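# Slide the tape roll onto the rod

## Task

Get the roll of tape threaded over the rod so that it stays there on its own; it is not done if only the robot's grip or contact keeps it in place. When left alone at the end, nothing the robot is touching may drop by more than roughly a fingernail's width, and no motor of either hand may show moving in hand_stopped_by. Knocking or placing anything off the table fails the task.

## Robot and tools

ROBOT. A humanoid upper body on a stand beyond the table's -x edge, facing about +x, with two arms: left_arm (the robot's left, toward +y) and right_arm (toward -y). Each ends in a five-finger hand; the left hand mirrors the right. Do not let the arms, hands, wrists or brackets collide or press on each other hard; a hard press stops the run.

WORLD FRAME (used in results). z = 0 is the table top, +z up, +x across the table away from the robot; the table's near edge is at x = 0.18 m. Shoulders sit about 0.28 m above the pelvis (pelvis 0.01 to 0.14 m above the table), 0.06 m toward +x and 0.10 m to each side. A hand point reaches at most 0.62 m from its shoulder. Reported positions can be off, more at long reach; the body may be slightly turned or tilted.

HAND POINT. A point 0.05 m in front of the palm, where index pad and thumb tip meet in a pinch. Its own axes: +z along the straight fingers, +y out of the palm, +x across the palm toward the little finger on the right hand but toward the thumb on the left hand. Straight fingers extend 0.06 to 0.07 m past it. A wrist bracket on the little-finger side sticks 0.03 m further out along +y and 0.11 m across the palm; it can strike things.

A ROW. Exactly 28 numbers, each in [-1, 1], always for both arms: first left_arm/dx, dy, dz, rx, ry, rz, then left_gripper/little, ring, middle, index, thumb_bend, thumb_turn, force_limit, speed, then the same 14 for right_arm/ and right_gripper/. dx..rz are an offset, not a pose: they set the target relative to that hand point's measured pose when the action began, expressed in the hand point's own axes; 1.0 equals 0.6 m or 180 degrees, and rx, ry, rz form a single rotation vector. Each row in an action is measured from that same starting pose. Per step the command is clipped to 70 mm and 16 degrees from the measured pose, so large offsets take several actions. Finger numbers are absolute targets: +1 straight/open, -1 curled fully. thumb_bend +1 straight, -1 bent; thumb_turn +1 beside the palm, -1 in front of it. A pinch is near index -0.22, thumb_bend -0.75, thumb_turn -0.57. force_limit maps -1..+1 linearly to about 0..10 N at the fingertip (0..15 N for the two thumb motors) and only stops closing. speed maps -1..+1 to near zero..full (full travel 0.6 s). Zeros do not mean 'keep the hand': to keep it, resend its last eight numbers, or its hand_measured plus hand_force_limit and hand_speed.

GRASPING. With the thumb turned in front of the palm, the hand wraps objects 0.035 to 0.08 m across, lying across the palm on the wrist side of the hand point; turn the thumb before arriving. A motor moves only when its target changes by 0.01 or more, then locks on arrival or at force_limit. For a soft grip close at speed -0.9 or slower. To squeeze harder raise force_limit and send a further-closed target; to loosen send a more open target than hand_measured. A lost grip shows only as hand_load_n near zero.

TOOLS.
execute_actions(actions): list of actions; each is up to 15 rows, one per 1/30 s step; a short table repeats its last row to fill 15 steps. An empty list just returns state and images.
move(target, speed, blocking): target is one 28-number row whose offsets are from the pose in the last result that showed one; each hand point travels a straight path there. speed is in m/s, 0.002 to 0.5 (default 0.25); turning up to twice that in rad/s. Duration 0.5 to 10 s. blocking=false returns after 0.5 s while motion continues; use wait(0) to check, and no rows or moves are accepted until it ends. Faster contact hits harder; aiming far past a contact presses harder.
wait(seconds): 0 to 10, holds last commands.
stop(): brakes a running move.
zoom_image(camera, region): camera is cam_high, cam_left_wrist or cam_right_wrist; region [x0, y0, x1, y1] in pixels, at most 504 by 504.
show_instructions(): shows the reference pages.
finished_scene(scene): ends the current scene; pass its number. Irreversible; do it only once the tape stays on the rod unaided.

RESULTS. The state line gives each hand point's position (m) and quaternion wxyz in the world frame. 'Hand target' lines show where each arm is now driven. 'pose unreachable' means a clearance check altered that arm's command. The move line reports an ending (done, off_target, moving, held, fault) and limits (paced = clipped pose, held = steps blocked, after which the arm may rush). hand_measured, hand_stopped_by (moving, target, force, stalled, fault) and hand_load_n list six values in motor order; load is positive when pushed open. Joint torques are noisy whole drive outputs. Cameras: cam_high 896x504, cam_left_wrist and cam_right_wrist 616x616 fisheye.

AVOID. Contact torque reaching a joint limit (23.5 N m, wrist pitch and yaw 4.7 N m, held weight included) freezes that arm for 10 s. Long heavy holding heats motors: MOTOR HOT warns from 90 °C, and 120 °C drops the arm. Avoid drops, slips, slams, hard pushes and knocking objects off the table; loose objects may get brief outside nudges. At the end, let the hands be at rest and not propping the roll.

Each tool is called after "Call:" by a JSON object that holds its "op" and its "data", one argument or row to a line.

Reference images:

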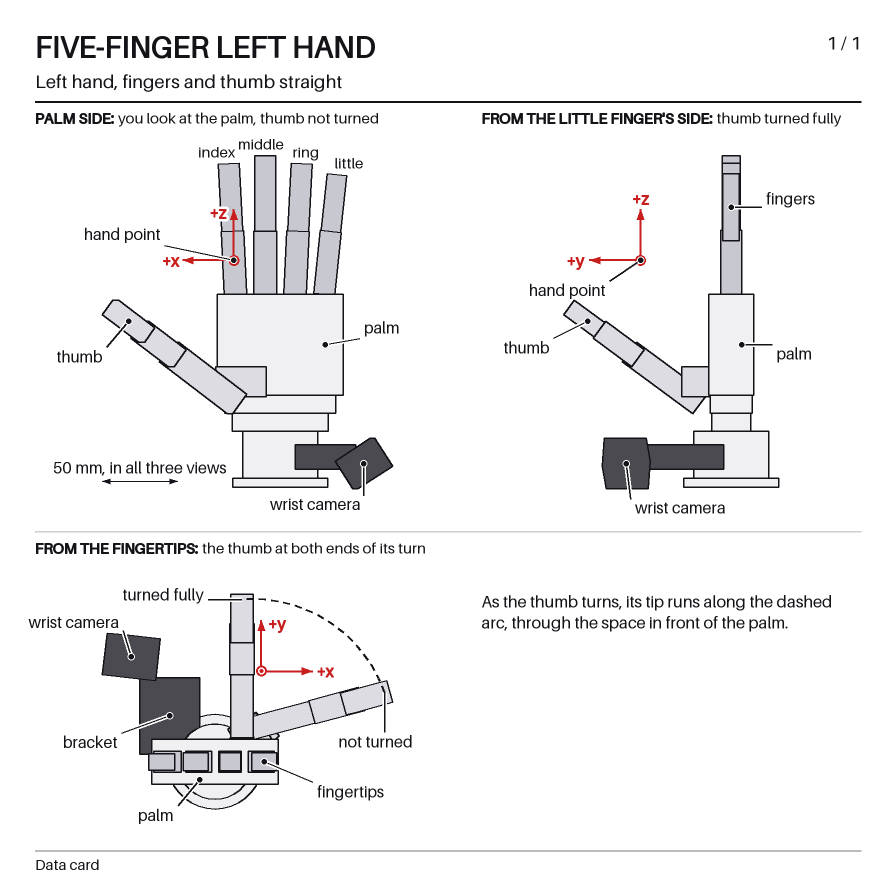

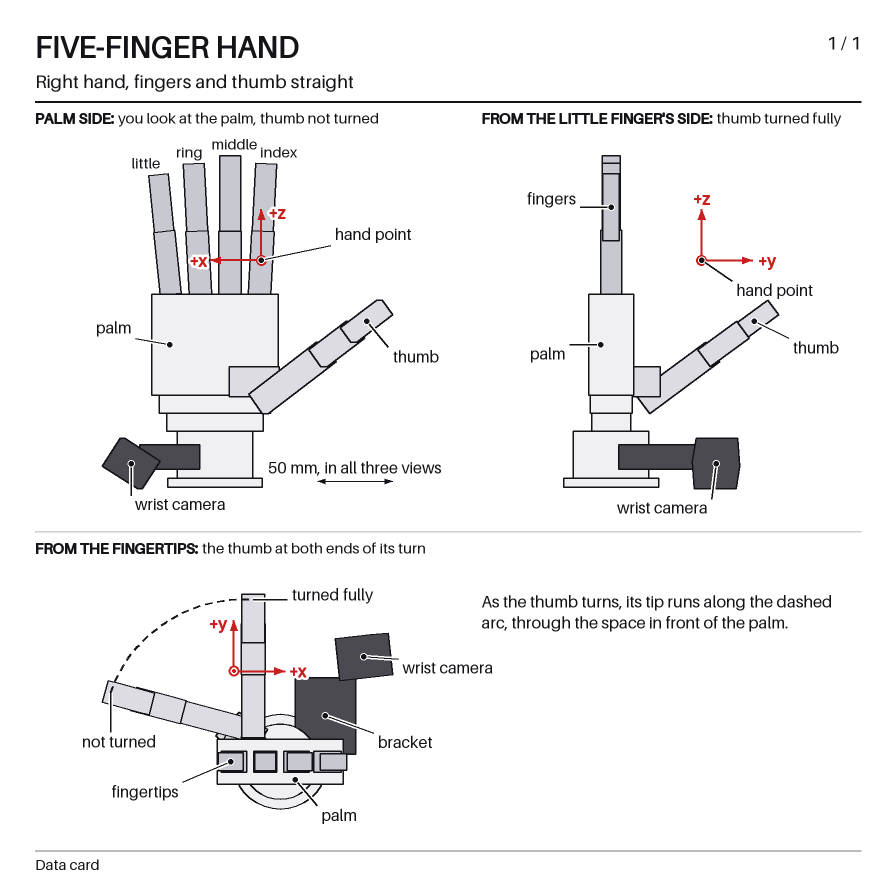

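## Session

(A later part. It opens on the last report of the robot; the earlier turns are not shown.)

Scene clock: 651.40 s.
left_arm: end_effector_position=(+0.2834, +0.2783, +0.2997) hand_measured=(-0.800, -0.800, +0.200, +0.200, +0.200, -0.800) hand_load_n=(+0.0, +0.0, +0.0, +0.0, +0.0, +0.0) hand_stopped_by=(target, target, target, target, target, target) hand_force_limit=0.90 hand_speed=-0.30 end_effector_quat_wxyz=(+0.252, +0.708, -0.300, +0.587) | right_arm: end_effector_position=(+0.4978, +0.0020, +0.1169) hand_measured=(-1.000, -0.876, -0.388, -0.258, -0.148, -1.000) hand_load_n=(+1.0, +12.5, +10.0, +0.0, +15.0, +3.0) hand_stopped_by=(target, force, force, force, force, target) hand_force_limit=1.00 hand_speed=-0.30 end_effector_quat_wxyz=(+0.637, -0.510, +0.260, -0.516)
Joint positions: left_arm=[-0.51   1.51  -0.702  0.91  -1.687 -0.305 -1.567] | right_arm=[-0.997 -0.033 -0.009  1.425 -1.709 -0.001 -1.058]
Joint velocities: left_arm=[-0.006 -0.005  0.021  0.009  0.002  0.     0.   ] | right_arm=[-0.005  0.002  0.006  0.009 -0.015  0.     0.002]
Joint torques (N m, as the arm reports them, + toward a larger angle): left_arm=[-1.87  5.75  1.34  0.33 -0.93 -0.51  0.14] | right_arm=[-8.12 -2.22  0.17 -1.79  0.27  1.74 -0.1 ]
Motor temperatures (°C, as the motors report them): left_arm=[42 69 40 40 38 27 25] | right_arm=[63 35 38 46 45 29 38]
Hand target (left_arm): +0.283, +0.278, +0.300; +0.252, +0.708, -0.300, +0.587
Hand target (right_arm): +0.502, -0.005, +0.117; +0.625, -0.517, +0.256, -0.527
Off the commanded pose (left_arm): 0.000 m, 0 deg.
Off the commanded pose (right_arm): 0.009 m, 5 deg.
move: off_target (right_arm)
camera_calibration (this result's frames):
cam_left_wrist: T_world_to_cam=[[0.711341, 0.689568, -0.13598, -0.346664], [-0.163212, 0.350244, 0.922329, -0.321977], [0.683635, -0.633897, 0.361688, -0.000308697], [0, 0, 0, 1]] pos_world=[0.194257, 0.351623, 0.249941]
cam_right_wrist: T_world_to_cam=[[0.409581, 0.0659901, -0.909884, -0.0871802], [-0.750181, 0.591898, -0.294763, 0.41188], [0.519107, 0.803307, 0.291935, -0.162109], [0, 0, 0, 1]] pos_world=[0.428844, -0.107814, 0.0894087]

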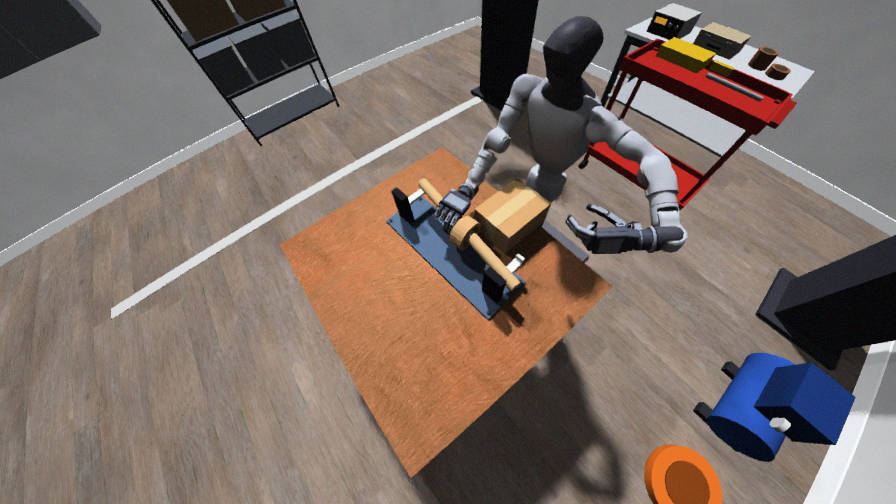

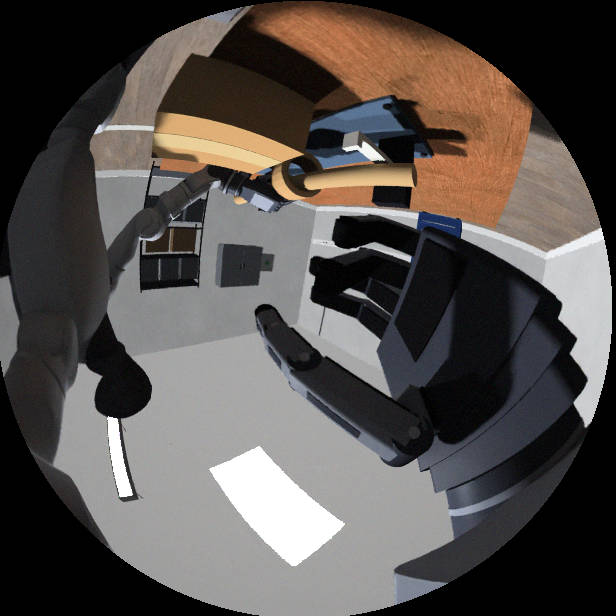

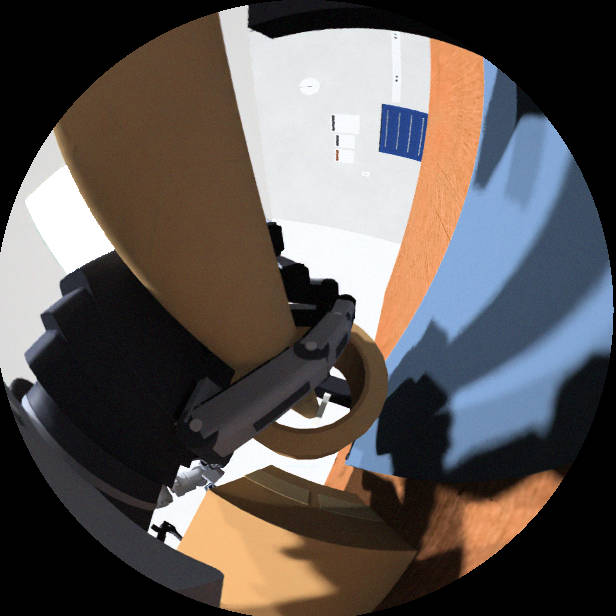

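Seated on both. Release slowly.

Call:
{"op": "move", "data": {
  "target": [0,0,0,0,0,0,-0.8,-0.8,0.2,0.2,0.2,-0.8,0.9,-0.3, 0,0,0,0,0,0,0.3,0.3,0.3,0.3,0.5,-1,1,-0.5],
  "speed": 0.01
}}

Call:
{"op": "zoom_image", "data": {
  "camera": "cam_high",
  "region": [380, 150, 560, 300]
}}

Scene clock: 657.53 s.
left_arm: end_effector_position=(+0.2834, +0.2783, +0.2997) hand_measured=(-0.800, -0.800, +0.200, +0.200, +0.200, -0.800) hand_load_n=(+0.0, +0.0, +0.0, +0.0, +0.0, +0.0) hand_stopped_by=(target, target, target, target, target, target) hand_force_limit=0.90 hand_speed=-0.30 end_effector_quat_wxyz=(+0.252, +0.708, -0.300, +0.587) | right_arm: end_effector_position=(+0.4975, +0.0024, +0.1169) hand_measured=(+0.300, +0.300, +0.300, +0.300, +0.500, -1.000) hand_load_n=(+0.0, +0.0, +0.0, +0.0, +0.0, +0.5) hand_stopped_by=(target, target, target, target, target, target) hand_force_limit=1.00 hand_speed=-0.50 end_effector_quat_wxyz=(+0.638, -0.509, +0.261, -0.515)
Joint positions: left_arm=[-0.51   1.51  -0.702  0.91  -1.687 -0.305 -1.567] | right_arm=[-0.996 -0.033 -0.01   1.424 -1.707 -0.004 -1.058]
Joint velocities: left_arm=[ 0.005  0.002 -0.003  0.     0.005  0.     0.   ] | right_arm=[-0.021 -0.005 -0.009 -0.006  0.005  0.     0.   ]
Joint torques (N m, as the arm reports them, + toward a larger angle): left_arm=[-1.87  5.75  1.35  0.32 -0.93 -0.52  0.14] | right_arm=[-7.9  -1.76  0.31 -1.81  1.06  0.54 -0.88]
Motor temperatures (°C, as the motors report them): left_arm=[42 69 40 40 38 27 25] | right_arm=[63 35 38 45 45 30 37]
Hand target (left_arm): +0.283, +0.278, +0.300; +0.252, +0.708, -0.300, +0.587
Hand target (right_arm): +0.498, +0.002, +0.117; +0.637, -0.510, +0.260, -0.516
Off the commanded pose (left_arm): 0.000 m, 0 deg.
Off the commanded pose (right_arm): 0.001 m, 0 deg.
move: done
camera_calibration (this result's frames):
cam_left_wrist: T_world_to_cam=[[0.71134, 0.689568, -0.13598, -0.346664], [-0.163211, 0.350243, 0.922329, -0.321976], [0.683635, -0.633897, 0.361688, -0.000308639], [0, 0, 0, 1]] pos_world=[0.194257, 0.351623, 0.249941]
cam_right_wrist: T_world_to_cam=[[0.408672, 0.0700215, -0.909991, -0.0866133], [-0.750916, 0.592513, -0.29164, 0.411389], [0.51876, 0.802512, 0.294724, -0.162417], [0, 0, 0, 1]] pos_world=[0.42857, -0.107346, 0.0890282]

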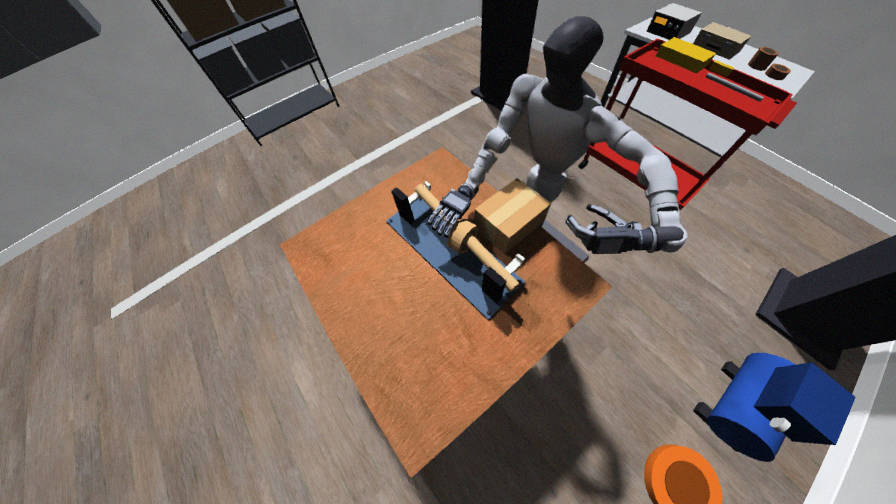

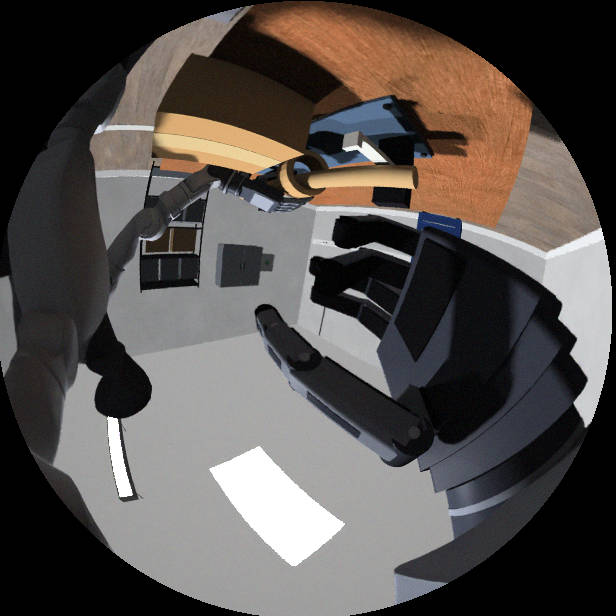

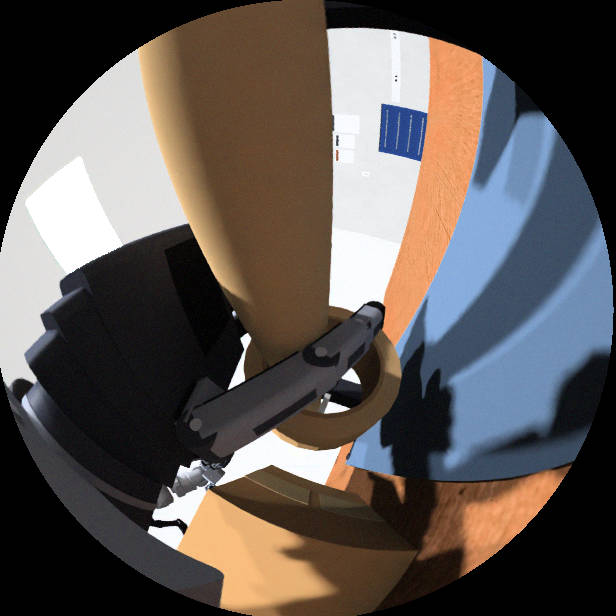

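Region (380, 150, 560, 300) of cam_high's 896x504 image, scaled by 2.800, with more detail than that image has.

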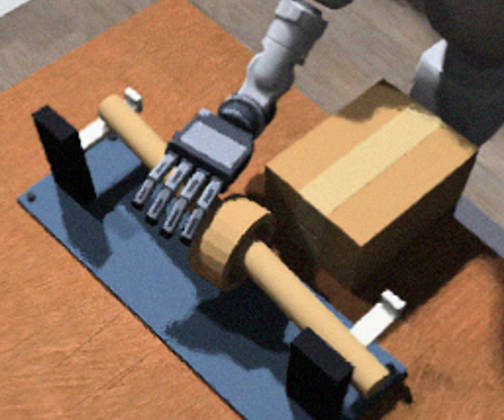

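Call:
{"op": "move", "data": {
  "target": [0,0,0,0,0,0,-0.8,-0.8,0.2,0.2,0.2,-0.8,0.9,-0.3, -0.02,-0.03,-0.037,0,0,0,0.3,0.3,0.3,0.3,1,-1,1,-0.5],
  "speed": 0.015
}}

Call:
{"op": "move", "data": {
  "target": [0,0,0,0,0,0,-0.8,-0.8,0.2,0.2,0.2,-0.8,0.9,-0.3, -0.03,-0.15,0,0,0,0,0.3,0.3,0.3,0.3,1,-1,1,-0.5],
  "speed": 0.04
}}

Call:
{"op": "zoom_image", "data": {
  "camera": "cam_high",
  "region": [380, 150, 560, 300]
}}

Scene clock: 666.33 s.
left_arm: end_effector_position=(+0.2834, +0.2783, +0.2997) hand_measured=(-0.800, -0.800, +0.200, +0.200, +0.200, -0.800) hand_load_n=(+0.0, +0.0, +0.0, +0.0, +0.0, +0.0) hand_stopped_by=(target, target, target, target, target, target) hand_force_limit=0.90 hand_speed=-0.30 end_effector_quat_wxyz=(+0.252, +0.708, -0.300, +0.587) | right_arm: end_effector_position=(+0.4702, +0.0023, +0.1243) hand_measured=(+0.300, +0.300, +0.300, +0.300, +1.000, -1.000) hand_load_n=(+0.0, +0.0, +0.0, +0.0, +0.0, +0.0) hand_stopped_by=(target, target, target, target, target, target) hand_force_limit=1.00 hand_speed=-0.50 end_effector_quat_wxyz=(+0.680, -0.461, +0.225, -0.524)
Joint positions: left_arm=[-0.51   1.51  -0.702  0.91  -1.687 -0.305 -1.567] | right_arm=[-0.916 -0.032  0.013  1.424 -1.706 -0.013 -1.281]
Joint velocities: left_arm=[-0.014  0.     0.017 -0.003  0.011  0.     0.   ] | right_arm=[ 0.003  0.002 -0.002  0.     0.011  0.    -0.002]
Joint torques (N m, as the arm reports them, + toward a larger angle): left_arm=[-1.88  5.73  1.35  0.32 -0.93 -0.51  0.14] | right_arm=[-6.43 -1.07  0.54 -1.32  0.69  0.32 -0.98]
Motor temperatures (°C, as the motors report them): left_arm=[42 70 40 40 38 27 25] | right_arm=[63 35 38 45 45 29 36]
Hand target (left_arm): +0.283, +0.278, +0.300; +0.252, +0.708, -0.300, +0.587
Hand target (right_arm): +0.468, +0.005, +0.123; +0.682, -0.461, +0.226, -0.520
Off the commanded pose (left_arm): 0.000 m, 0 deg.
Off the commanded pose (right_arm): 0.005 m, 8 deg.
move: off_target (right_arm)
camera_calibration (this result's frames):
cam_left_wrist: T_world_to_cam=[[0.711341, 0.689568, -0.13598, -0.346664], [-0.163211, 0.350244, 0.922329, -0.321977], [0.683635, -0.633897, 0.361688, -0.000308598], [0, 0, 0, 1]] pos_world=[0.194257, 0.351623, 0.249941]
cam_right_wrist: T_world_to_cam=[[0.516009, 0.143883, -0.844412, -0.127487], [-0.735558, 0.579607, -0.350728, 0.393264], [0.438964, 0.802093, 0.404917, -0.12654], [0, 0, 0, 1]] pos_world=[0.410599, -0.108099, 0.0815152]

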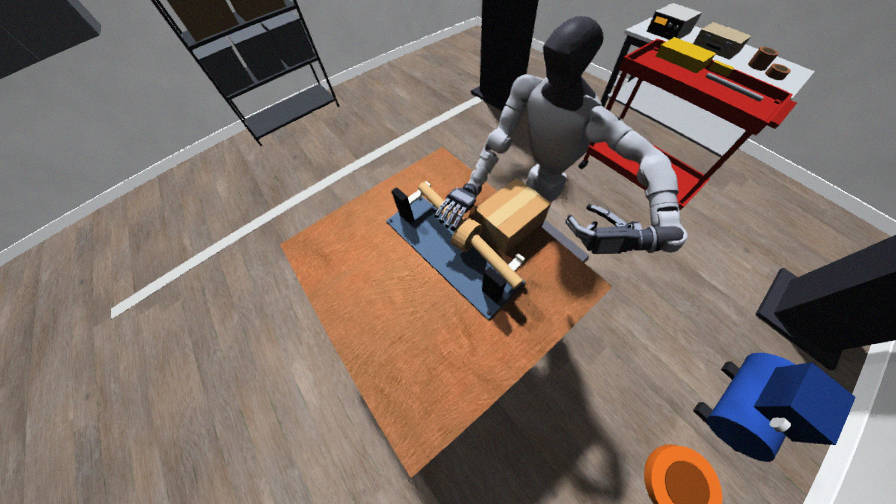

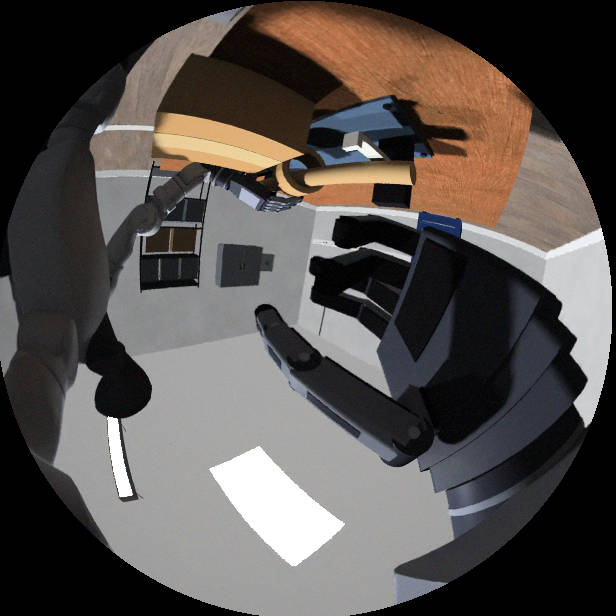

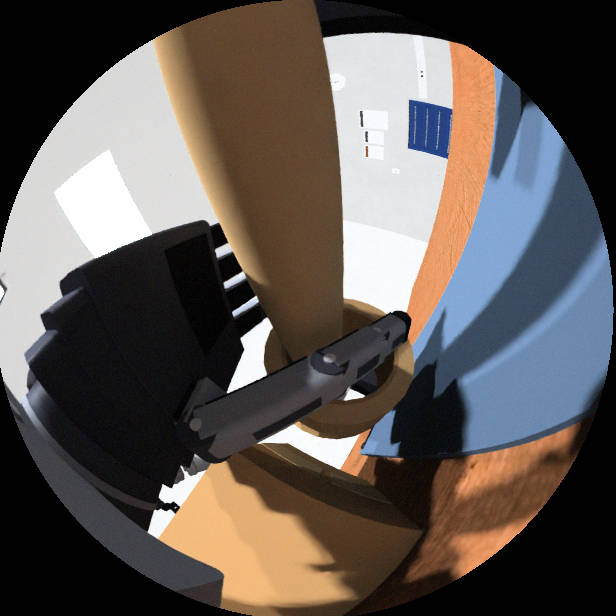

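Scene clock: 668.90 s.
left_arm: end_effector_position=(+0.2834, +0.2783, +0.2997) hand_measured=(-0.800, -0.800, +0.200, +0.200, +0.200, -0.800) hand_load_n=(+0.0, +0.0, +0.0, +0.0, +0.0, +0.0) hand_stopped_by=(target, target, target, target, target, target) hand_force_limit=0.90 hand_speed=-0.30 end_effector_quat_wxyz=(+0.252, +0.708, -0.300, +0.587) | right_arm: end_effector_position=(+0.4225, +0.0024, +0.2023) hand_measured=(+0.300, +0.300, +0.300, +0.300, +1.000, -1.000) hand_load_n=(+0.0, +0.0, +0.0, +0.0, +0.0, +0.0) hand_stopped_by=(target, target, target, target, target, target) hand_force_limit=1.00 hand_speed=-0.50 end_effector_quat_wxyz=(+0.673, -0.456, +0.230, -0.536)
Joint positions: left_arm=[-0.51   1.51  -0.702  0.91  -1.687 -0.305 -1.567] | right_arm=[-0.302 -0.035  0.141  0.046 -1.706 -0.082 -0.501]
Joint velocities: left_arm=[ 0.    -0.002  0.    -0.005 -0.002  0.     0.   ] | right_arm=[ 0.005 -0.003  0.012  0.006 -0.015  0.     0.004]
Joint torques (N m, as the arm reports them, + toward a larger angle): left_arm=[-1.86  5.74  1.34  0.33 -0.92 -0.51  0.14] | right_arm=[-3.75 -0.46  0.41 -2.59  0.45  0.48 -0.78]
Motor temperatures (°C, as the motors report them): left_arm=[42 70 40 40 38 27 25] | right_arm=[62 34 38 45 45 29 36]
Hand target (left_arm): +0.283, +0.278, +0.300; +0.252, +0.708, -0.300, +0.587
Hand target (right_arm): +0.422, +0.004, +0.202; +0.673, -0.457, +0.231, -0.534
Off the commanded pose (left_arm): 0.000 m, 0 deg.
Off the commanded pose (right_arm): 0.015 m, 2 deg.
move: off_target (right_arm)
camera_calibration (this result's frames):
cam_left_wrist: T_world_to_cam=[[0.711341, 0.689568, -0.13598, -0.346664], [-0.163211, 0.350244, 0.922329, -0.321977], [0.683635, -0.633897, 0.361688, -0.000308598], [0, 0, 0, 1]] pos_world=[0.194257, 0.351623, 0.249941]
cam_right_wrist: T_world_to_cam=[[0.525299, 0.129234, -0.841047, -0.0415915], [-0.714977, 0.602957, -0.353909, 0.377329], [0.461378, 0.787237, 0.409132, -0.147551], [0, 0, 0, 1]] pos_world=[0.359706, -0.10598, 0.158927]

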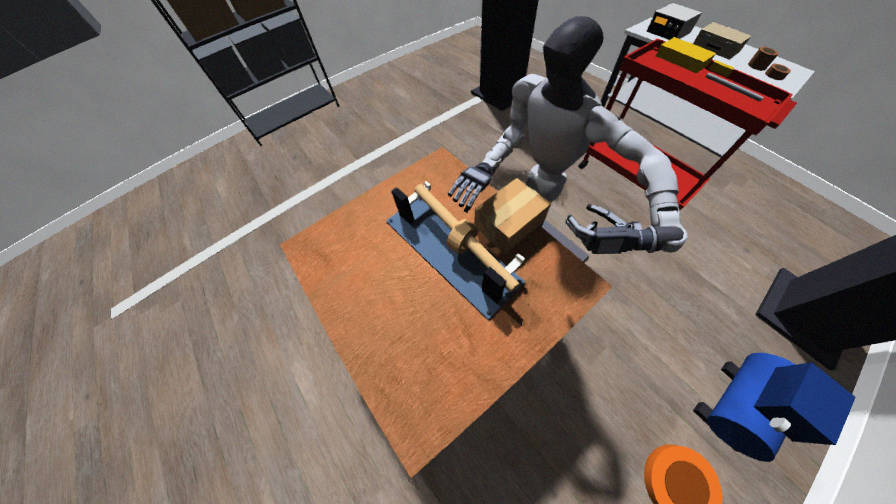

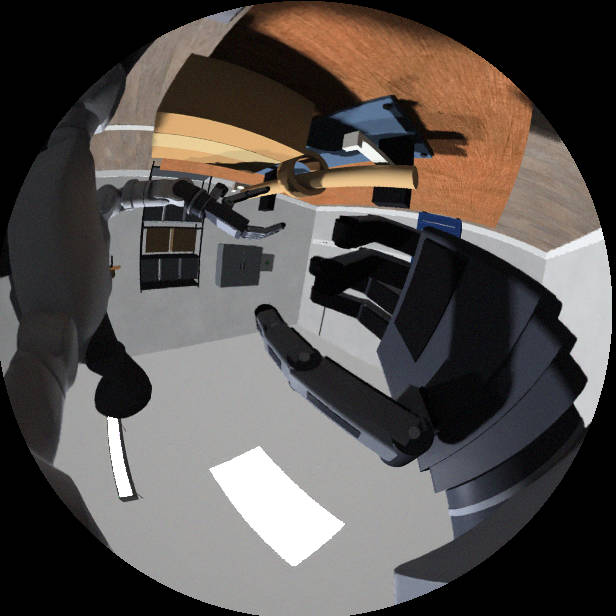

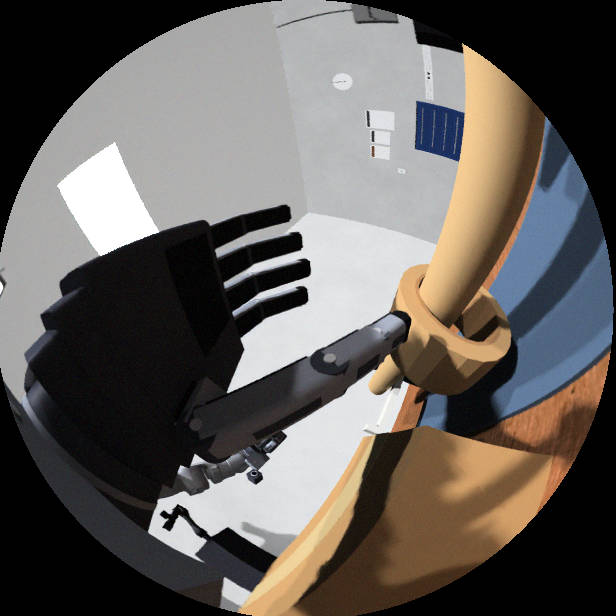

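Region (380, 150, 560, 300) of cam_high's 896x504 image, scaled by 2.800, with more detail than that image has.

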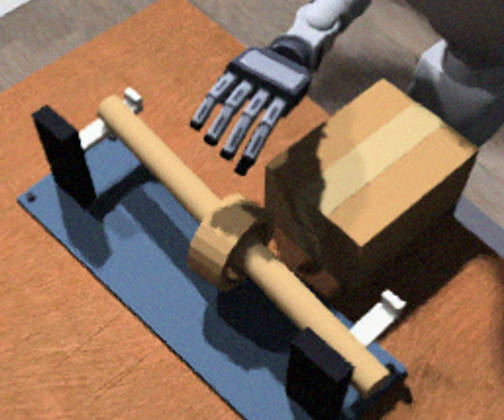

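Call:
{"op": "finished_scene", "data": {
  "scene": 1
}}

The scene is finished: the task was done.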